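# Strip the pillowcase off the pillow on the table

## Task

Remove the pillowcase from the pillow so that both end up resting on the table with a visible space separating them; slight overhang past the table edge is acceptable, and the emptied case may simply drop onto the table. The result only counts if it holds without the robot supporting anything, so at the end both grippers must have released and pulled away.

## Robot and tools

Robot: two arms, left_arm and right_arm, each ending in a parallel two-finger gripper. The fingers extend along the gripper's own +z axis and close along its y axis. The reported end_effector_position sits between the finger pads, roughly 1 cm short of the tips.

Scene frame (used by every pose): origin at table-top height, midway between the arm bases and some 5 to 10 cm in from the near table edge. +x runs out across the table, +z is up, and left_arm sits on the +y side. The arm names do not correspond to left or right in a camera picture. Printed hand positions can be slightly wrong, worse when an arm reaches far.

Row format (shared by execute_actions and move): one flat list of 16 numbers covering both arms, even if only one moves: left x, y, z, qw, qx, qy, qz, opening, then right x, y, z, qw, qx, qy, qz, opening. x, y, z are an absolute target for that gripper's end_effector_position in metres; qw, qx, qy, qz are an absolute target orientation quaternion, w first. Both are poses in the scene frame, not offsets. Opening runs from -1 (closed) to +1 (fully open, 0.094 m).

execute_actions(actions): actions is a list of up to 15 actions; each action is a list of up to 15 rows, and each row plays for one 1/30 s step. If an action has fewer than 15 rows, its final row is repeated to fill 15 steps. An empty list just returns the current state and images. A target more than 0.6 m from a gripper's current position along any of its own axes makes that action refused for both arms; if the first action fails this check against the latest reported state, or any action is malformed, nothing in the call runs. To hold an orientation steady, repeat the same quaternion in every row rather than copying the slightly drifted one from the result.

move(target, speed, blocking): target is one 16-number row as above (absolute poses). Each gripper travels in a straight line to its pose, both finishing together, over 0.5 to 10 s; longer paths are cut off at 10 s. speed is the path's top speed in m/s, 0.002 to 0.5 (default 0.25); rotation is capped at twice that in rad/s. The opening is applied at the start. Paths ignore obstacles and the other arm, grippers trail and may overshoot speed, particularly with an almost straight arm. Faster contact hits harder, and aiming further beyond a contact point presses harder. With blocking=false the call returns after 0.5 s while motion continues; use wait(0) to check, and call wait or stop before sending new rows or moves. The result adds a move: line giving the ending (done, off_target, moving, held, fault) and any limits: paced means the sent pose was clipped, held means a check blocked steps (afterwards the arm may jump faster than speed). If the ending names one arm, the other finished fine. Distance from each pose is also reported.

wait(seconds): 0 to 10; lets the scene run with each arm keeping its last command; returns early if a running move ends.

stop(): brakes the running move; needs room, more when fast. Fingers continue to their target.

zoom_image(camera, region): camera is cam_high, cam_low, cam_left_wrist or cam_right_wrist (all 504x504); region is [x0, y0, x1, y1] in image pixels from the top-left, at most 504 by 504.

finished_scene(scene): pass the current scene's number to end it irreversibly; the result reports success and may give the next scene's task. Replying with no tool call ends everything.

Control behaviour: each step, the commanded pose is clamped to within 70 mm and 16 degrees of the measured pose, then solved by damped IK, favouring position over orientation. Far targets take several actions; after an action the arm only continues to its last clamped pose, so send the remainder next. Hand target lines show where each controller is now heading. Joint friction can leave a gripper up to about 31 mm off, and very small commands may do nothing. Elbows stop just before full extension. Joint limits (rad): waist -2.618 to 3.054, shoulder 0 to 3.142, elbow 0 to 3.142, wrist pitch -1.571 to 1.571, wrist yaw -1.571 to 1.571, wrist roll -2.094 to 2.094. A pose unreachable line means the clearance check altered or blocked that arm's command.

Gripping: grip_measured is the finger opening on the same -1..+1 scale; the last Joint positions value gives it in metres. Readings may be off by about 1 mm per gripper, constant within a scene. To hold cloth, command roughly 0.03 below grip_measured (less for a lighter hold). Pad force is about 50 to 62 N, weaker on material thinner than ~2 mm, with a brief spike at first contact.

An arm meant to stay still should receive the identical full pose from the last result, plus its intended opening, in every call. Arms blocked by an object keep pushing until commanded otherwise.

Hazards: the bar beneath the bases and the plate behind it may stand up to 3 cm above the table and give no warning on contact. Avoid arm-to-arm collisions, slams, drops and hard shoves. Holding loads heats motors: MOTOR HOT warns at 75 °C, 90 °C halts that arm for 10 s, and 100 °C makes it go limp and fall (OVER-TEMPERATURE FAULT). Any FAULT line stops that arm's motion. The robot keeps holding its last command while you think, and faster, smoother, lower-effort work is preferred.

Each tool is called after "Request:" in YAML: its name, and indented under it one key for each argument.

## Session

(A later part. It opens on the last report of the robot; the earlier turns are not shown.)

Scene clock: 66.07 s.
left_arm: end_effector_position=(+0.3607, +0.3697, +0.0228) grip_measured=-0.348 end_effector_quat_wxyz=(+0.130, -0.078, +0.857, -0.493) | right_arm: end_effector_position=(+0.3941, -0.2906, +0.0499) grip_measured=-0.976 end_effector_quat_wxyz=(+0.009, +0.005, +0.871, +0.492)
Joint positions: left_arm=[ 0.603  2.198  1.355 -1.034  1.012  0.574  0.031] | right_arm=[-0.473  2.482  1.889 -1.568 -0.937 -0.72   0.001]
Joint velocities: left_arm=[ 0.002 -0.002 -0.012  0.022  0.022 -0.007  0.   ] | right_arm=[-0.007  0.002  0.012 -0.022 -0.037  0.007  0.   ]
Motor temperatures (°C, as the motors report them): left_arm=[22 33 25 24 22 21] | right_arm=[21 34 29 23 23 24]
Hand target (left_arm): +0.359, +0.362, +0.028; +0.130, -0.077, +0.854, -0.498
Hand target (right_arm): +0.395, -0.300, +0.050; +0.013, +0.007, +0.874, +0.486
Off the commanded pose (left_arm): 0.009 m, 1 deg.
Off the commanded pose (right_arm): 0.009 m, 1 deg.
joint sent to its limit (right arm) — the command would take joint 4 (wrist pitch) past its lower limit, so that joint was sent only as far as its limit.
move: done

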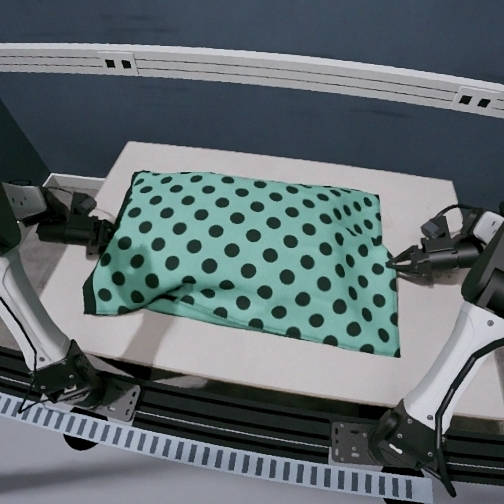

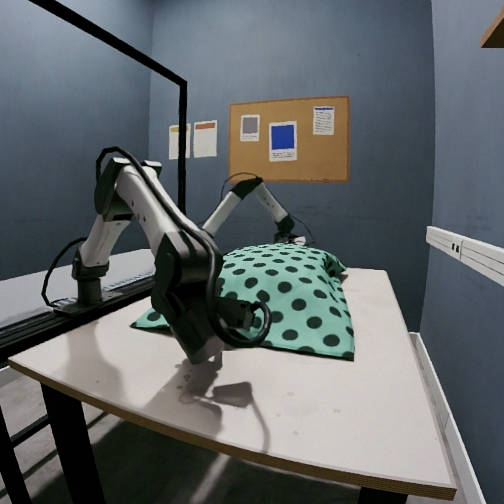

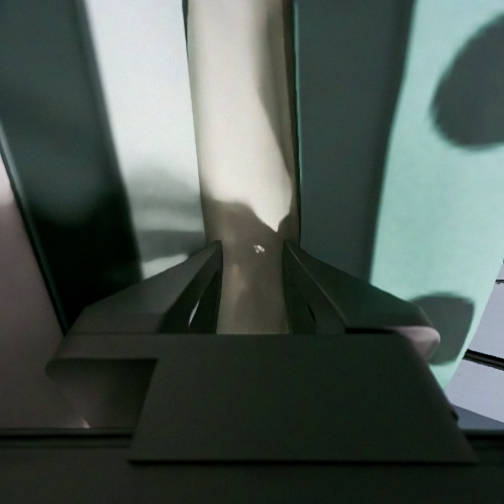

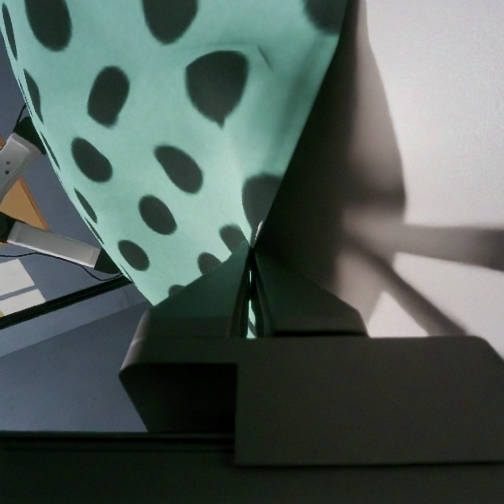

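Request:
move:
  target: [0.362,0.345,0.026,0.131,-0.077,0.853,-0.498,-0.35, 0.395,-0.30,0.05,0,0,0.870,0.495,-1]
  speed: 0.04

Request:
move:
  target: [0.363,0.351,0.024,0.131,-0.077,0.853,-0.498,-1, 0.395,-0.30,0.05,0,0,0.870,0.495,-1]
  speed: 0.04

Scene clock: 67.17 s.
left_arm: end_effector_position=(+0.3651, +0.3556, +0.0224) grip_measured=-0.348 end_effector_quat_wxyz=(+0.136, -0.079, +0.857, -0.491) | right_arm: end_effector_position=(+0.3938, -0.2908, +0.0496) grip_measured=-0.976 end_effector_quat_wxyz=(+0.008, +0.005, +0.871, +0.491)
Joint positions: left_arm=[ 0.564  2.162  1.295 -0.928  1.026  0.49   0.031] | right_arm=[-0.473  2.482  1.889 -1.568 -0.933 -0.72   0.001]
Joint velocities: left_arm=[-0.002 -0.012 -0.017  0.022 -0.022 -0.066 -0.   ] | right_arm=[-0.012 -0.002  0.017  0.037 -0.066  0.022 -0.   ]
Motor temperatures (°C, as the motors report them): left_arm=[22 34 25 24 22 21] | right_arm=[21 35 29 23 23 24]
Hand target (left_arm): +0.362, +0.345, +0.026; +0.130, -0.077, +0.854, -0.498
Hand target (right_arm): +0.395, -0.300, +0.050; +0.013, +0.007, +0.874, +0.486
Off the commanded pose (left_arm): 0.012 m, 1 deg.
Off the commanded pose (right_arm): 0.009 m, 1 deg.
joint sent to its limit (right arm) — the command would take joint 4 (wrist pitch) past its lower limit, so that joint was sent only as far as its limit.
move: off_target (left_arm)

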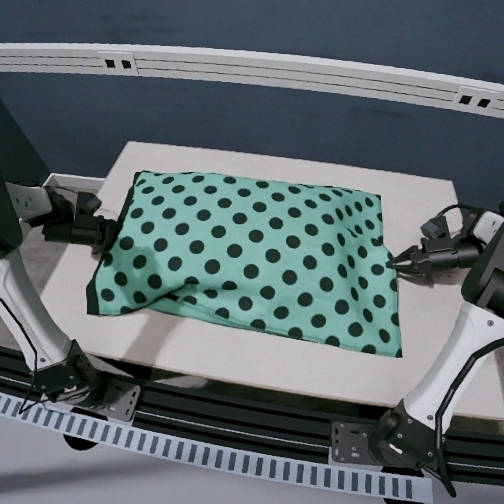

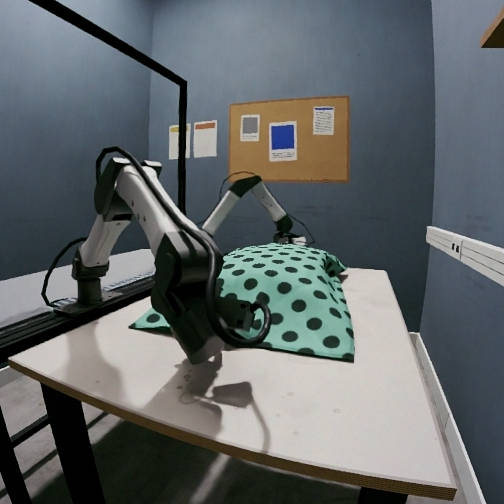

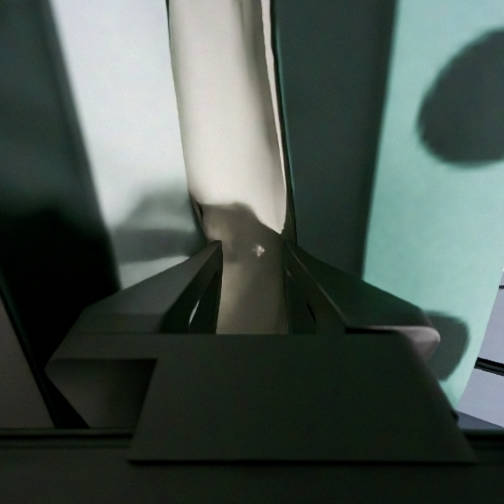

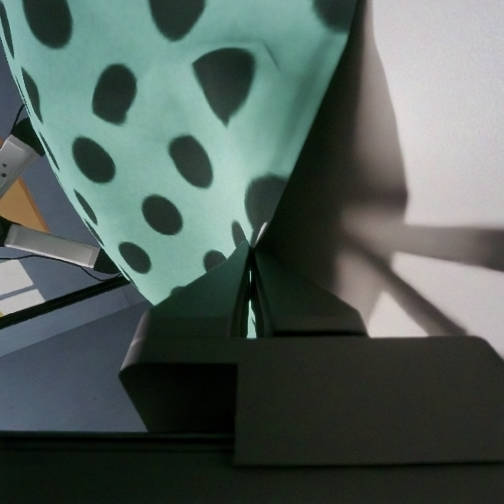

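Scene clock: 67.87 s.
left_arm: end_effector_position=(+0.3649, +0.3554, +0.0226) grip_measured=-0.977 end_effector_quat_wxyz=(+0.136, -0.079, +0.857, -0.491) | right_arm: end_effector_position=(+0.3937, -0.2908, +0.0495) grip_measured=-0.976 end_effector_quat_wxyz=(+0.008, +0.004, +0.871, +0.490)
Joint positions: left_arm=[ 0.564  2.162  1.295 -0.93   1.027  0.492  0.001] | right_arm=[-0.473  2.482  1.889 -1.568 -0.933 -0.72   0.001]
Joint velocities: left_arm=[-0.002 -0.002 -0.002 -0.022 -0.022  0.007 -0.   ] | right_arm=[ 0.002 -0.007  0.002 -0.066 -0.022  0.066 -0.   ]
Motor temperatures (°C, as the motors report them): left_arm=[22 34 25 24 22 21] | right_arm=[21 35 29 24 23 24]
Hand target (left_arm): +0.363, +0.351, +0.024; +0.131, -0.077, +0.854, -0.498
Hand target (right_arm): +0.395, -0.300, +0.050; +0.013, +0.007, +0.874, +0.486
Off the commanded pose (left_arm): 0.005 m, 1 deg.
Off the commanded pose (right_arm): 0.009 m, 1 deg.
joint sent to its limit (right arm) — the command would take joint 4 (wrist pitch) past its lower limit, so that joint was sent only as far as its limit.
move: done

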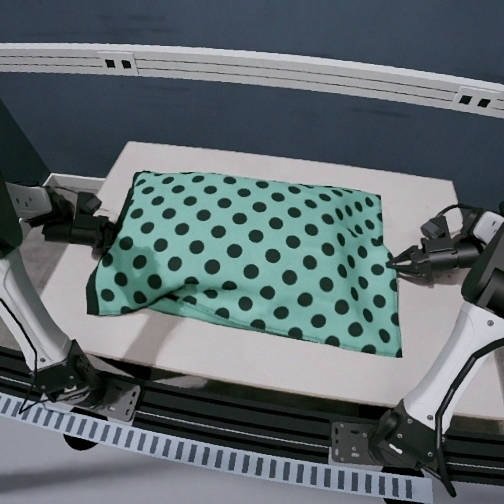

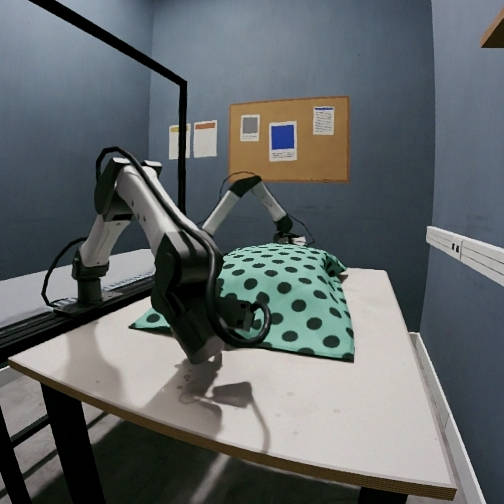

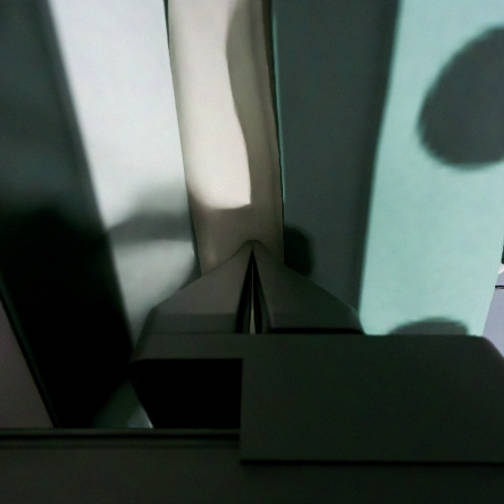

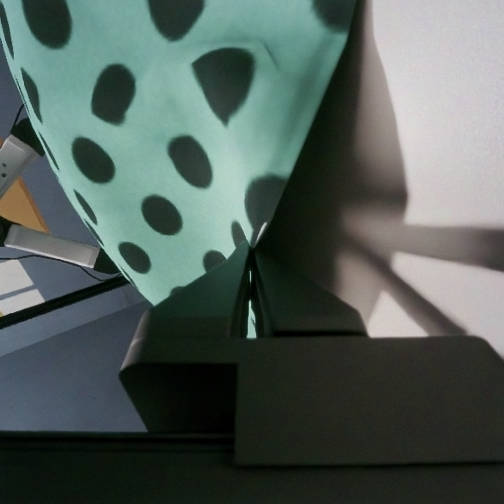

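Request:
move:
  target: [0.36,0.42,0.045,0.131,-0.077,0.853,-0.498,-1, 0.395,-0.30,0.05,0,0,0.870,0.495,-1]
  speed: 0.05

Scene clock: 69.83 s.
left_arm: end_effector_position=(+0.3609, +0.4178, +0.0439) grip_measured=-0.977 end_effector_quat_wxyz=(+0.133, -0.080, +0.852, -0.500) | right_arm: end_effector_position=(+0.3937, -0.2908, +0.0495) grip_measured=-0.976 end_effector_quat_wxyz=(+0.008, +0.004, +0.871, +0.490)
Joint positions: left_arm=[ 0.712  2.292  1.592 -1.342  0.989  0.764  0.001] | right_arm=[-0.473  2.482  1.889 -1.568 -0.933 -0.72   0.001]
Joint velocities: left_arm=[ 0.007 -0.022 -0.002 -0.022  0.007  0.051 -0.   ] | right_arm=[-0.002 -0.007 -0.022  0.022  0.022  0.007  0.001]
Motor temperatures (°C, as the motors report them): left_arm=[22 34 26 24 22 21] | right_arm=[21 35 29 24 23 24]
Hand target (left_arm): +0.362, +0.420, +0.044; +0.132, -0.078, +0.853, -0.499
Hand target (right_arm): +0.395, -0.300, +0.050; +0.013, +0.007, +0.874, +0.486
Off the commanded pose (left_arm): 0.003 m, 1 deg.
Off the commanded pose (right_arm): 0.009 m, 1 deg.
joint sent to its limit (right arm) — the command would take joint 4 (wrist pitch) past its lower limit, so that joint was sent only as far as its limit.
move: done

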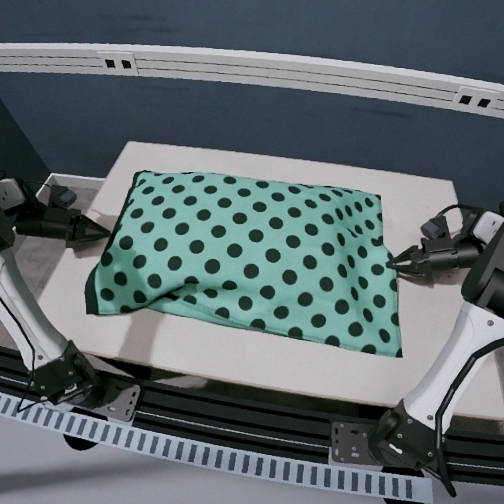

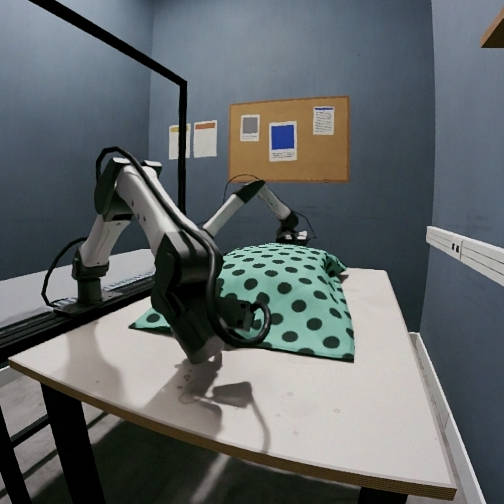

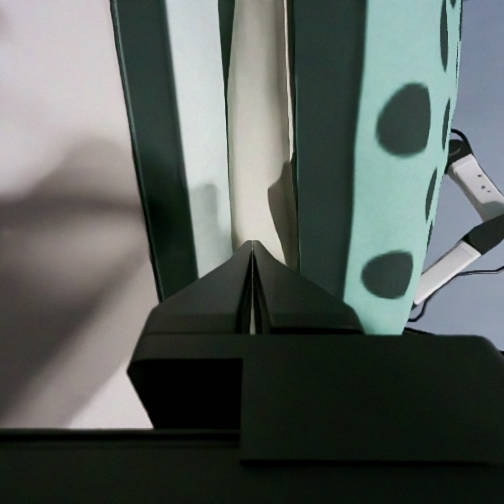

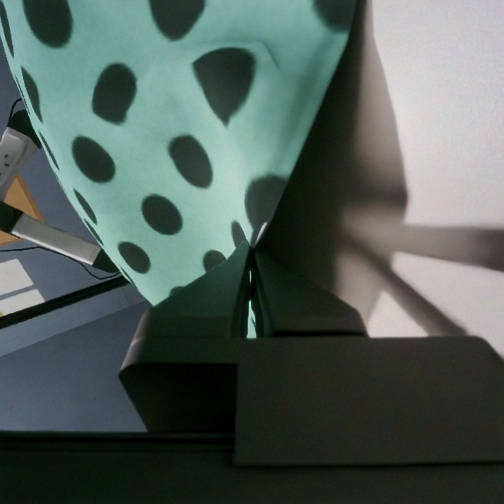

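Request:
move:
  target: [0.37,0.43,0.11,0.183,0.683,-0.683,0.183,-0.1, 0.395,-0.30,0.05,0,0,0.870,0.495,-1]
  speed: 0.1

Scene clock: 79.43 s.
left_arm: end_effector_position=(+0.3700, +0.4333, +0.1060) grip_measured=-0.102 end_effector_quat_wxyz=(+0.173, +0.686, -0.681, +0.189) | right_arm: end_effector_position=(+0.3937, -0.2908, +0.0495) grip_measured=-0.976 end_effector_quat_wxyz=(+0.008, +0.004, +0.871, +0.490)
Joint positions: left_arm=[ 0.537  2.164  1.946 -1.544  0.442 -1.034  0.042] | right_arm=[-0.473  2.482  1.889 -1.568 -0.933 -0.72   0.001]
Joint velocities: left_arm=[-0.017 -0.002 -0.002 -0.022  0.007 -0.007  0.   ] | right_arm=[ 0.002 -0.012 -0.007  0.037  0.037  0.007 -0.001]
Motor temperatures (°C, as the motors report them): left_arm=[22 36 27 24 21 21] | right_arm=[21 38 30 24 23 24]
Hand target (left_arm): +0.372, +0.431, +0.108; +0.175, +0.686, -0.682, +0.184
Hand target (right_arm): +0.395, -0.300, +0.050; +0.013, +0.007, +0.874, +0.486
Off the commanded pose (left_arm): 0.005 m, 1 deg.
Off the commanded pose (right_arm): 0.009 m, 1 deg.
joint sent to its limit (left arm) — the command would take joint 4 (wrist pitch) past its lower limit, so that joint was sent only as far as its limit.
joint sent to its limit (right arm) — the command would take joint 4 (wrist pitch) past its lower limit, so that joint was sent only as far as its limit.
move: done

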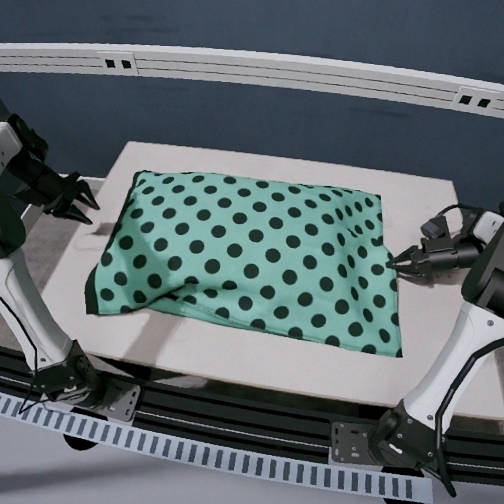

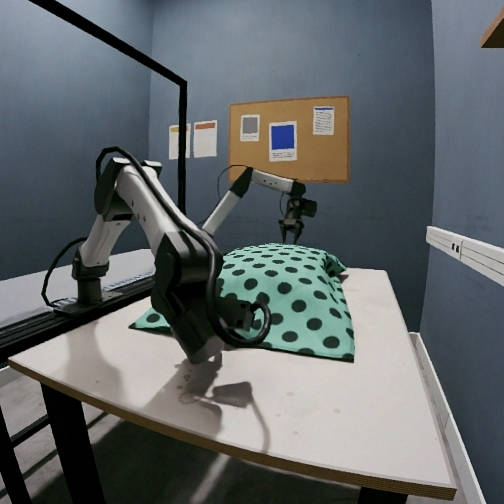

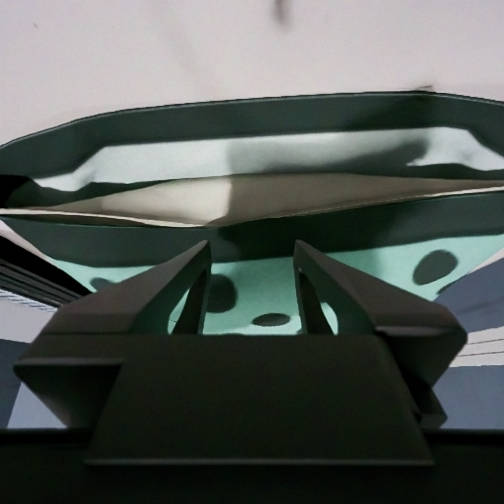

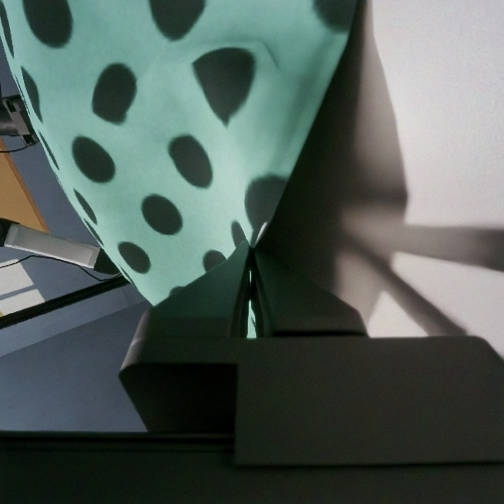

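Request:
move:
  target: [0.37,0.395,0.045,0.183,0.683,-0.683,0.183,-0.1, 0.395,-0.30,0.05,0,0,0.870,0.495,-1]
  speed: 0.06

Scene clock: 81.27 s.
left_arm: end_effector_position=(+0.3693, +0.4001, +0.0399) grip_measured=-0.102 end_effector_quat_wxyz=(+0.184, +0.684, -0.683, +0.178) | right_arm: end_effector_position=(+0.3937, -0.2908, +0.0495) grip_measured=-0.976 end_effector_quat_wxyz=(+0.008, +0.004, +0.871, +0.490)
Joint positions: left_arm=[ 0.462  2.164  1.676 -1.27   0.441 -1.104  0.042] | right_arm=[-0.473  2.482  1.889 -1.568 -0.933 -0.72   0.001]
Joint velocities: left_arm=[ 0.002  0.002  0.007  0.022 -0.037  0.037  0.   ] | right_arm=[ 0.022 -0.002 -0.012  0.037 -0.066 -0.037  0.   ]
Motor temperatures (°C, as the motors report them): left_arm=[22 37 27 24 21 21] | right_arm=[21 38 30 24 23 24]
Hand target (left_arm): +0.368, +0.394, +0.045; +0.183, +0.683, -0.683, +0.182
Hand target (right_arm): +0.395, -0.300, +0.050; +0.013, +0.007, +0.874, +0.486
Off the commanded pose (left_arm): 0.007 m, 1 deg.
Off the commanded pose (right_arm): 0.009 m, 1 deg.
joint sent to its limit (right arm) — the command would take joint 4 (wrist pitch) past its lower limit, so that joint was sent only as far as its limit.
move: done

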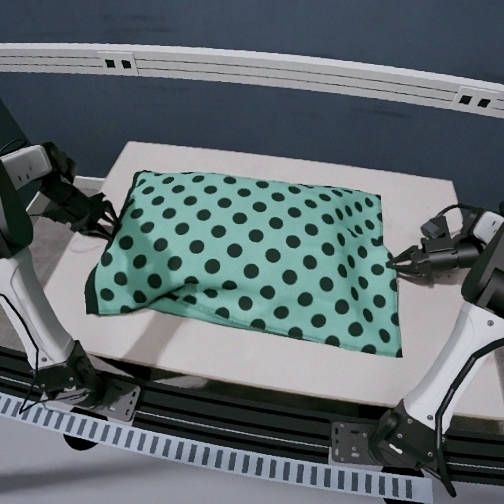

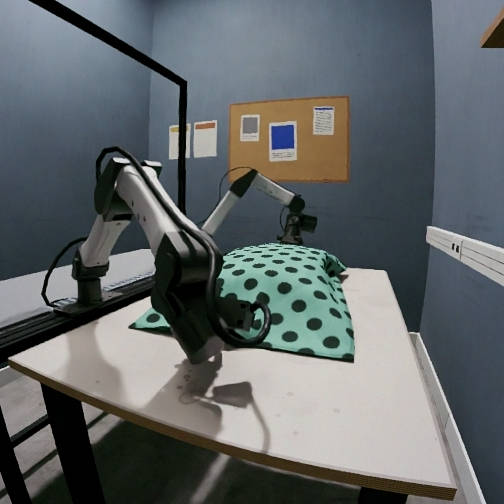

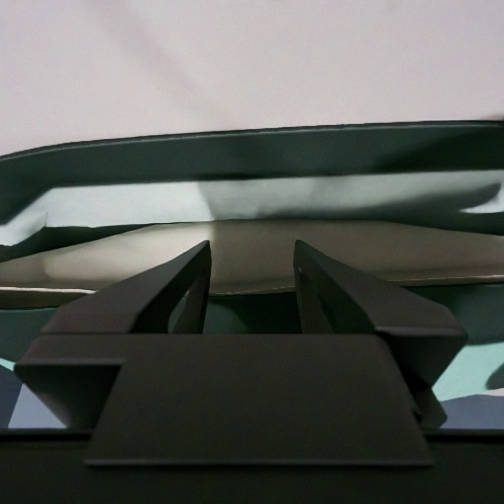

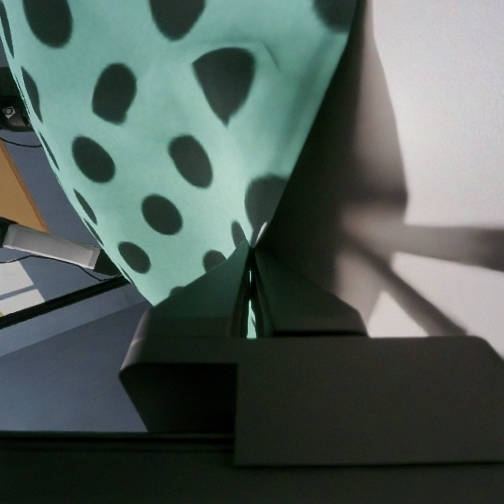

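Request:
move:
  target: [0.37,0.378,0.022,0.183,0.683,-0.683,0.183,-0.1, 0.395,-0.30,0.05,0,0,0.870,0.495,-1]
  speed: 0.04

Request:
move:
  target: [0.37,0.378,0.02,0.183,0.683,-0.683,0.183,-1, 0.395,-0.30,0.05,0,0,0.870,0.495,-1]
  speed: 0.04

Scene clock: 82.77 s.
left_arm: end_effector_position=(+0.3713, +0.3843, +0.0188) grip_measured=-0.102 end_effector_quat_wxyz=(+0.181, +0.684, -0.683, +0.180) | right_arm: end_effector_position=(+0.3937, -0.2908, +0.0495) grip_measured=-0.976 end_effector_quat_wxyz=(+0.008, +0.004, +0.871, +0.490)
Joint positions: left_arm=[ 0.424  2.164  1.589 -1.158  0.448 -1.146  0.042] | right_arm=[-0.473  2.482  1.889 -1.568 -0.933 -0.72   0.001]
Joint velocities: left_arm=[ 0.002 -0.002 -0.012 -0.022 -0.022  0.022  0.002] | right_arm=[-0.022 -0.012  0.002 -0.007 -0.051 -0.066 -0.001]
Motor temperatures (°C, as the motors report them): left_arm=[22 37 27 24 21 21] | right_arm=[21 39 30 24 23 24]
Hand target (left_arm): +0.369, +0.378, +0.022; +0.183, +0.683, -0.683, +0.182
Hand target (right_arm): +0.395, -0.300, +0.050; +0.013, +0.007, +0.874, +0.486
Off the commanded pose (left_arm): 0.007 m, 1 deg.
Off the commanded pose (right_arm): 0.009 m, 1 deg.
joint sent to its limit (right arm) — the command would take joint 4 (wrist pitch) past its lower limit, so that joint was sent only as far as its limit.
move: done

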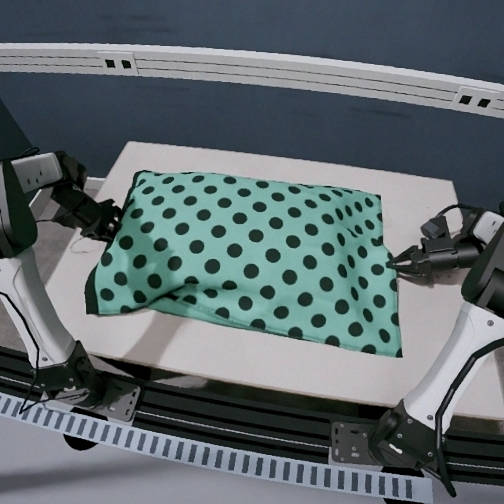

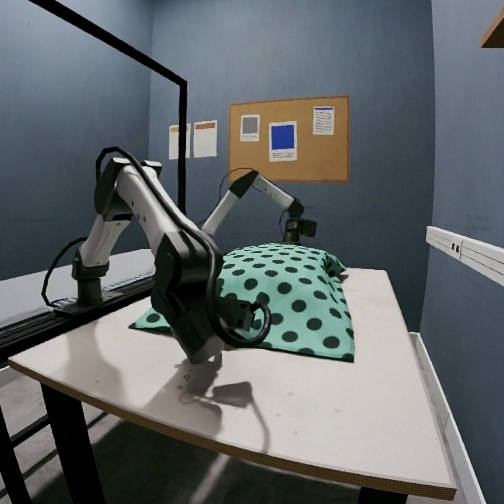

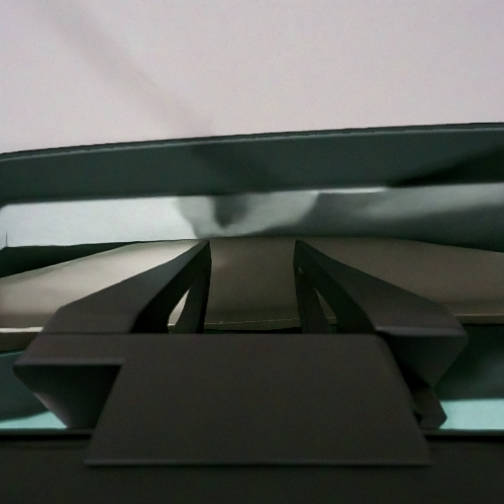

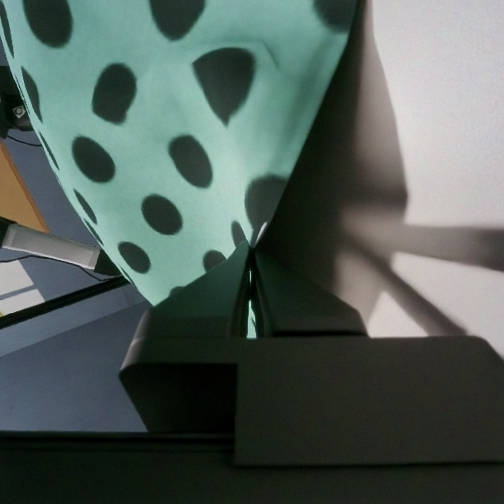

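Scene clock: 83.47 s.
left_arm: end_effector_position=(+0.3727, +0.3848, +0.0186) grip_measured=-0.977 end_effector_quat_wxyz=(+0.178, +0.684, -0.684, +0.181) | right_arm: end_effector_position=(+0.3937, -0.2908, +0.0495) grip_measured=-0.976 end_effector_quat_wxyz=(+0.008, +0.004, +0.871, +0.490)
Joint positions: left_arm=[ 0.424  2.164  1.589 -1.152  0.448 -1.146  0.001] | right_arm=[-0.473  2.482  1.889 -1.568 -0.933 -0.72   0.001]
Joint velocities: left_arm=[-0.017  0.022 -0.012  0.022 -0.007 -0.007  0.001] | right_arm=[ 0.002  0.002  0.017 -0.022  0.081 -0.007 -0.001]
Motor temperatures (°C, as the motors report them): left_arm=[22 37 27 24 21 21] | right_arm=[21 39 30 24 23 24]
Hand target (left_arm): +0.370, +0.378, +0.020; +0.183, +0.683, -0.683, +0.183
Hand target (right_arm): +0.395, -0.300, +0.050; +0.013, +0.007, +0.874, +0.486
Off the commanded pose (left_arm): 0.007 m, 1 deg.
Off the commanded pose (right_arm): 0.009 m, 1 deg.
joint sent to its limit (right arm) — the command would take joint 4 (wrist pitch) past its lower limit, so that joint was sent only as far as its limit.
move: done

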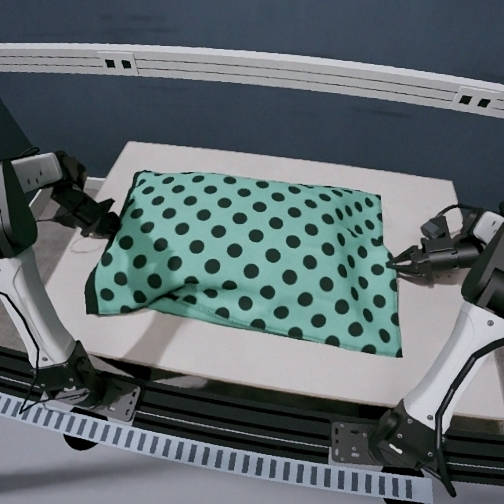

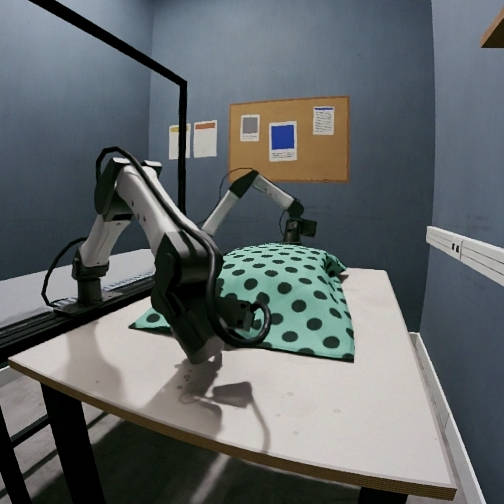

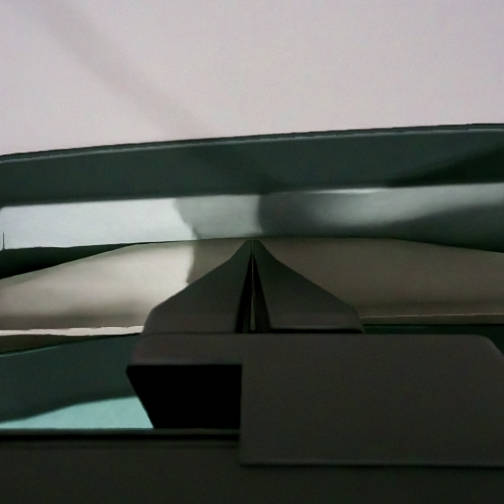

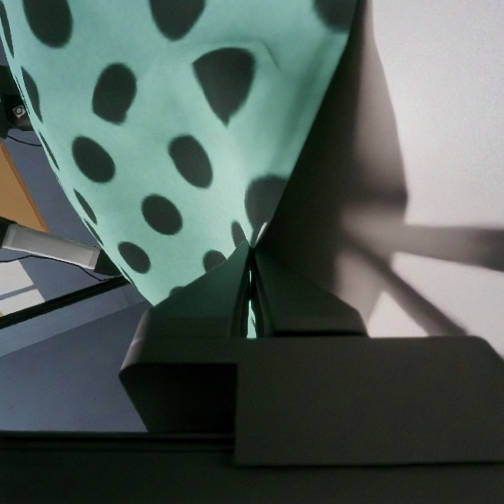

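Request:
move:
  target: [0.37,0.372,0.045,0.183,0.683,-0.683,0.183,-0.1, 0.395,-0.30,0.05,0,0,0.870,0.495,-1]
  speed: 0.05

Request:
move:
  target: [0.37,0.345,0.024,0.183,0.683,-0.683,0.183,-0.1, 0.395,-0.30,0.05,0,0,0.870,0.495,-1]
  speed: 0.04

Scene clock: 84.77 s.
left_arm: end_effector_position=(+0.3663, +0.3762, +0.0331) grip_measured=-0.102 end_effector_quat_wxyz=(+0.188, +0.685, -0.681, +0.176) | right_arm: end_effector_position=(+0.3937, -0.2908, +0.0495) grip_measured=-0.976 end_effector_quat_wxyz=(+0.008, +0.004, +0.871, +0.490)
Joint positions: left_arm=[ 0.409  2.13   1.589 -1.202  0.45  -1.164  0.042] | right_arm=[-0.473  2.482  1.889 -1.568 -0.933 -0.72   0.001]
Joint velocities: left_arm=[-0.002  0.002 -0.007 -0.007 -0.007  0.051 -0.   ] | right_arm=[-0.007 -0.002 -0.007 -0.11  -0.066 -0.051 -0.001]
Motor temperatures (°C, as the motors report them): left_arm=[22 38 27 24 21 21] | right_arm=[21 39 30 24 23 24]
Hand target (left_arm): +0.370, +0.372, +0.045; +0.183, +0.683, -0.683, +0.183
Hand target (right_arm): +0.395, -0.300, +0.050; +0.013, +0.007, +0.874, +0.486
Off the commanded pose (left_arm): 0.013 m, 1 deg.
Off the commanded pose (right_arm): 0.009 m, 1 deg.
joint sent to its limit (right arm) — the command would take joint 4 (wrist pitch) past its lower limit, so that joint was sent only as far as its limit.
move: off_target (left_arm)

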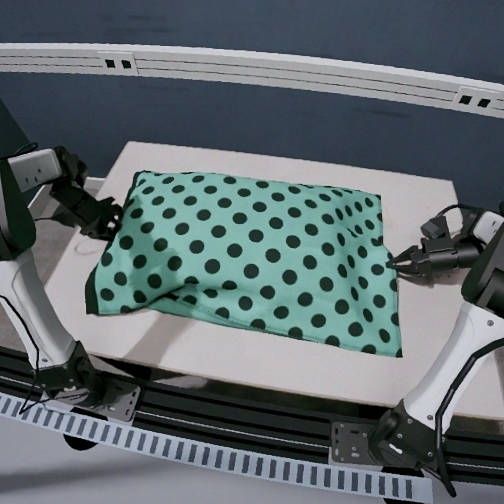

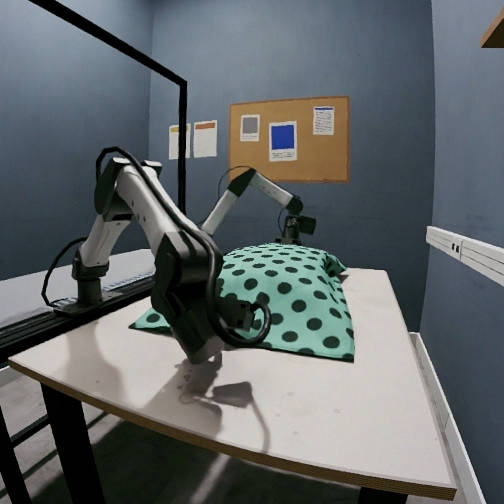

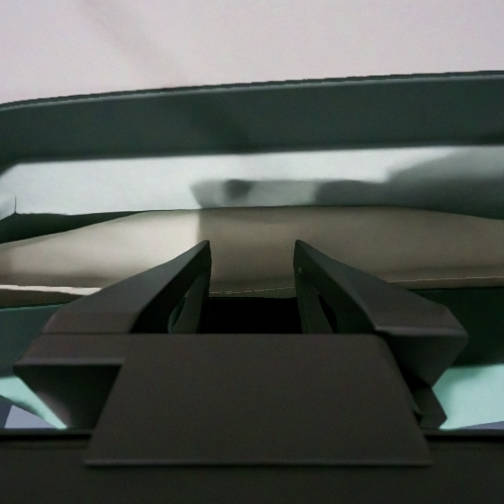

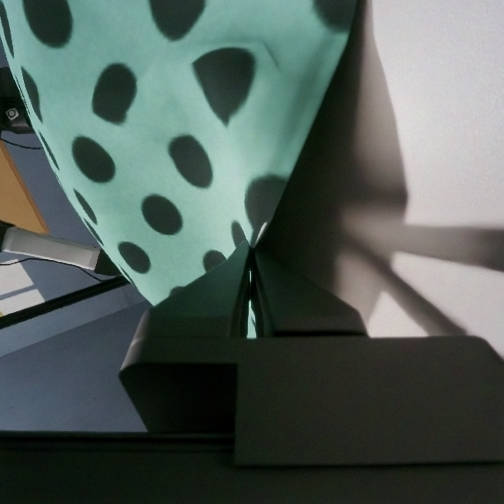

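Scene clock: 86.00 s.
left_arm: end_effector_position=(+0.3722, +0.3542, +0.0197) grip_measured=-0.102 end_effector_quat_wxyz=(+0.178, +0.686, -0.683, +0.177) | right_arm: end_effector_position=(+0.3937, -0.2908, +0.0495) grip_measured=-0.976 end_effector_quat_wxyz=(+0.008, +0.004, +0.871, +0.490)
Joint positions: left_arm=[ 0.348  2.117  1.517 -1.093  0.451 -1.234  0.042] | right_arm=[-0.473  2.482  1.889 -1.568 -0.933 -0.72   0.001]
Joint velocities: left_arm=[-0.007  0.012 -0.012  0.007 -0.066 -0.022  0.001] | right_arm=[-0.007  0.012 -0.017 -0.022 -0.051  0.051 -0.   ]
Motor temperatures (°C, as the motors report them): left_arm=[22 38 27 24 21 21] | right_arm=[21 40 30 24 23 24]
Hand target (left_arm): +0.369, +0.345, +0.024; +0.183, +0.683, -0.683, +0.182
Hand target (right_arm): +0.395, -0.300, +0.050; +0.013, +0.007, +0.874, +0.486
Off the commanded pose (left_arm): 0.010 m, 1 deg.
Off the commanded pose (right_arm): 0.009 m, 1 deg.
joint sent to its limit (right arm) — the command would take joint 4 (wrist pitch) past its lower limit, so that joint was sent only as far as its limit.
move: done

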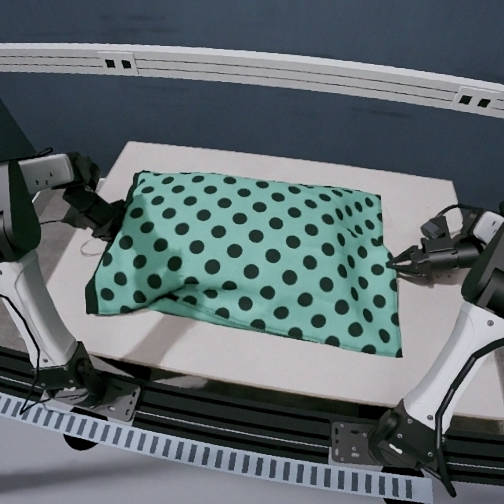

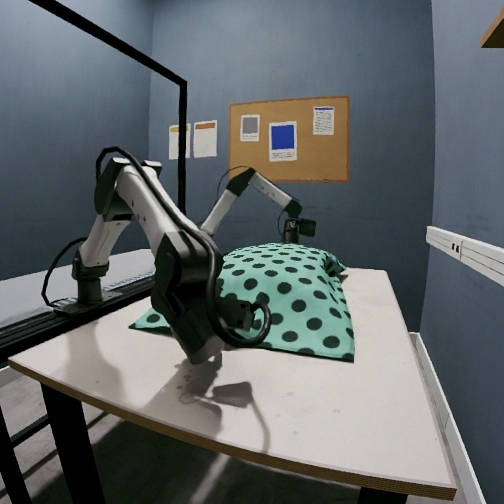

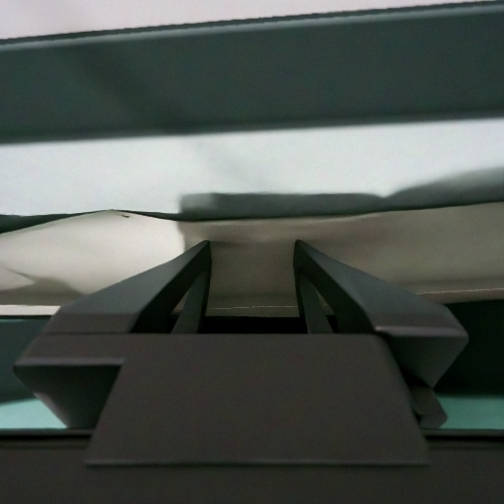

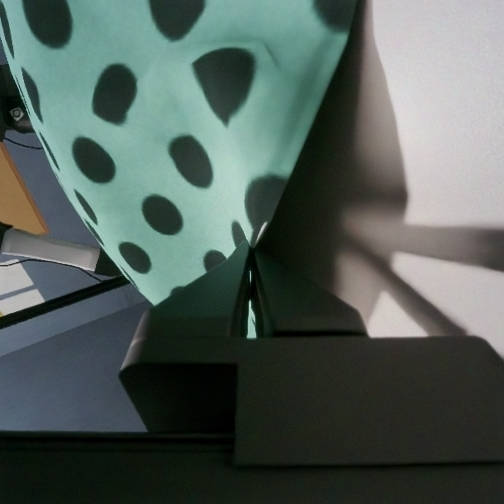

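Tips are pressed into the pillow. Close.

Request:
move:
  target: [0.372,0.35,0.018,0.183,0.683,-0.683,0.183,-1, 0.395,-0.30,0.05,0,0,0.870,0.495,-1]
  speed: 0.04

Request:
move:
  target: [0.372,0.40,0.07,0.183,0.683,-0.683,0.183,-1, 0.395,-0.30,0.05,0,0,0.870,0.495,-1]
  speed: 0.04

Scene clock: 86.83 s.
left_arm: end_effector_position=(+0.3731, +0.3544, +0.0195) grip_measured=-0.977 end_effector_quat_wxyz=(+0.177, +0.686, -0.683, +0.178) | right_arm: end_effector_position=(+0.3937, -0.2908, +0.0495) grip_measured=-0.976 end_effector_quat_wxyz=(+0.008, +0.004, +0.871, +0.490)
Joint positions: left_arm=[ 0.348  2.117  1.517 -1.089  0.451 -1.235  0.001] | right_arm=[-0.473  2.482  1.889 -1.568 -0.933 -0.72   0.001]
Joint velocities: left_arm=[ 0.002  0.007 -0.022  0.037  0.037  0.037  0.001] | right_arm=[-0.002 -0.022  0.002  0.007 -0.066  0.007 -0.   ]
Motor temperatures (°C, as the motors report them): left_arm=[22 38 27 24 21 21] | right_arm=[21 40 30 24 23 24]
Hand target (left_arm): +0.372, +0.350, +0.018; +0.183, +0.683, -0.683, +0.183
Hand target (right_arm): +0.395, -0.300, +0.050; +0.013, +0.007, +0.874, +0.486
Off the commanded pose (left_arm): 0.005 m, 1 deg.
Off the commanded pose (right_arm): 0.009 m, 1 deg.
joint sent to its limit (right arm) — the command would take joint 4 (wrist pitch) past its lower limit, so that joint was sent only as far as its limit.
move: done

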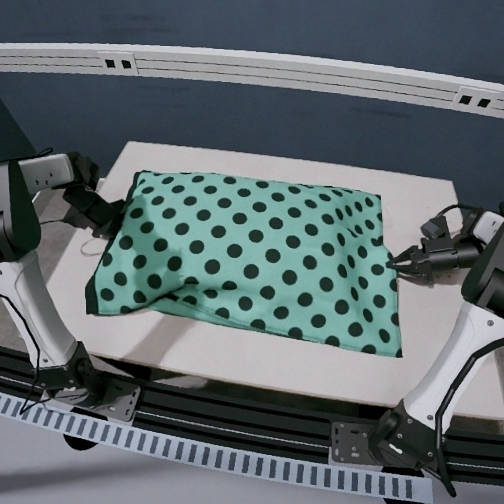

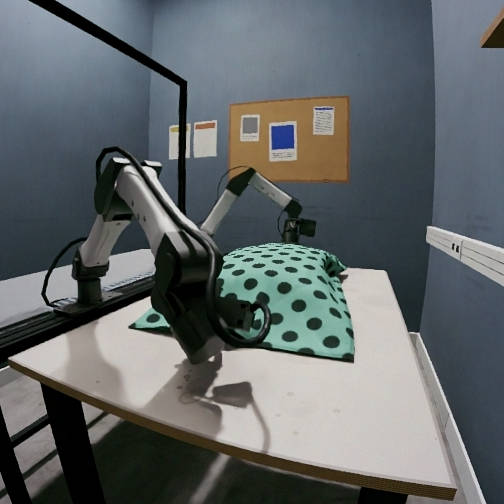

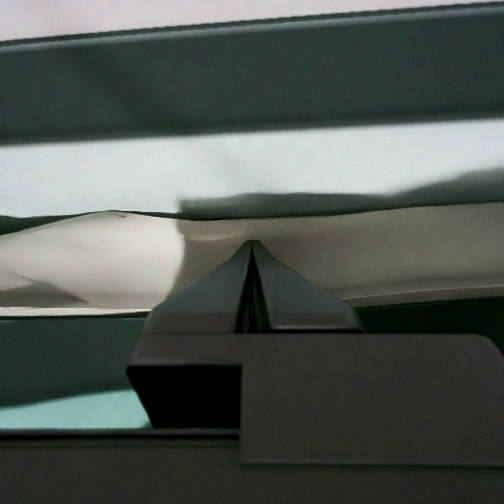

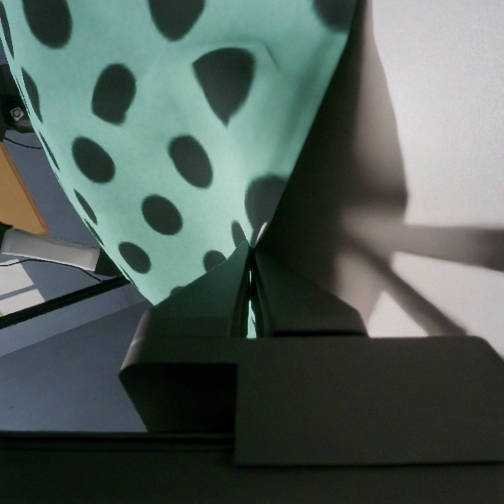

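Scene clock: 88.97 s.
left_arm: end_effector_position=(+0.3728, +0.3988, +0.0682) grip_measured=-0.977 end_effector_quat_wxyz=(+0.181, +0.685, -0.682, +0.184) | right_arm: end_effector_position=(+0.3937, -0.2908, +0.0495) grip_measured=-0.976 end_effector_quat_wxyz=(+0.008, +0.004, +0.871, +0.490)
Joint positions: left_arm=[ 0.457  2.137  1.747 -1.356  0.451 -1.113  0.001] | right_arm=[-0.473  2.482  1.889 -1.568 -0.933 -0.72   0.001]
Joint velocities: left_arm=[ 0.007 -0.012 -0.032 -0.051 -0.037 -0.051 -0.   ] | right_arm=[ 0.012 -0.002  0.017 -0.037 -0.007 -0.037  0.   ]
Motor temperatures (°C, as the motors report them): left_arm=[22 38 27 23 21 21] | right_arm=[21 40 30 24 23 24]
Hand target (left_arm): +0.374, +0.400, +0.070; +0.183, +0.683, -0.683, +0.184
Hand target (right_arm): +0.395, -0.300, +0.050; +0.013, +0.007, +0.874, +0.486
Off the commanded pose (left_arm): 0.002 m, 0 deg.
Off the commanded pose (right_arm): 0.009 m, 1 deg.
joint sent to its limit (right arm) — the command would take joint 4 (wrist pitch) past its lower limit, so that joint was sent only as far as its limit.
move: done

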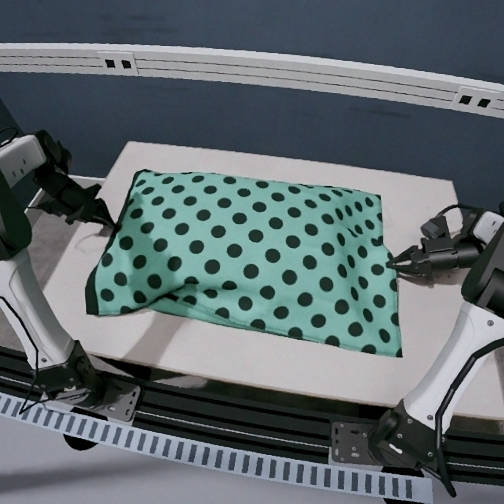

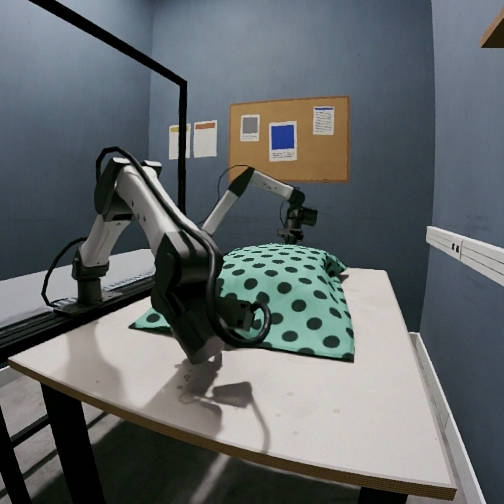

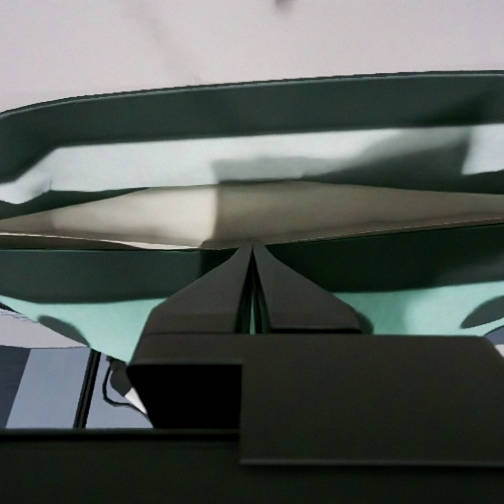

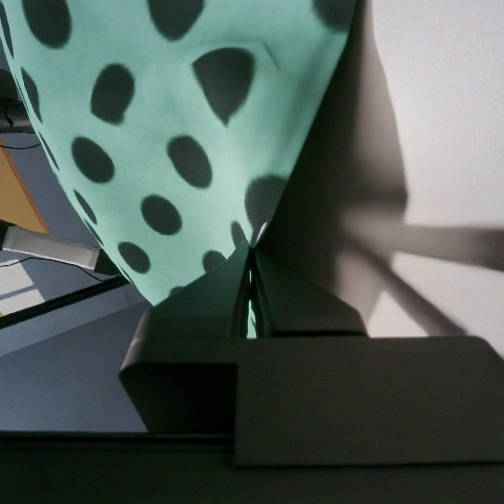

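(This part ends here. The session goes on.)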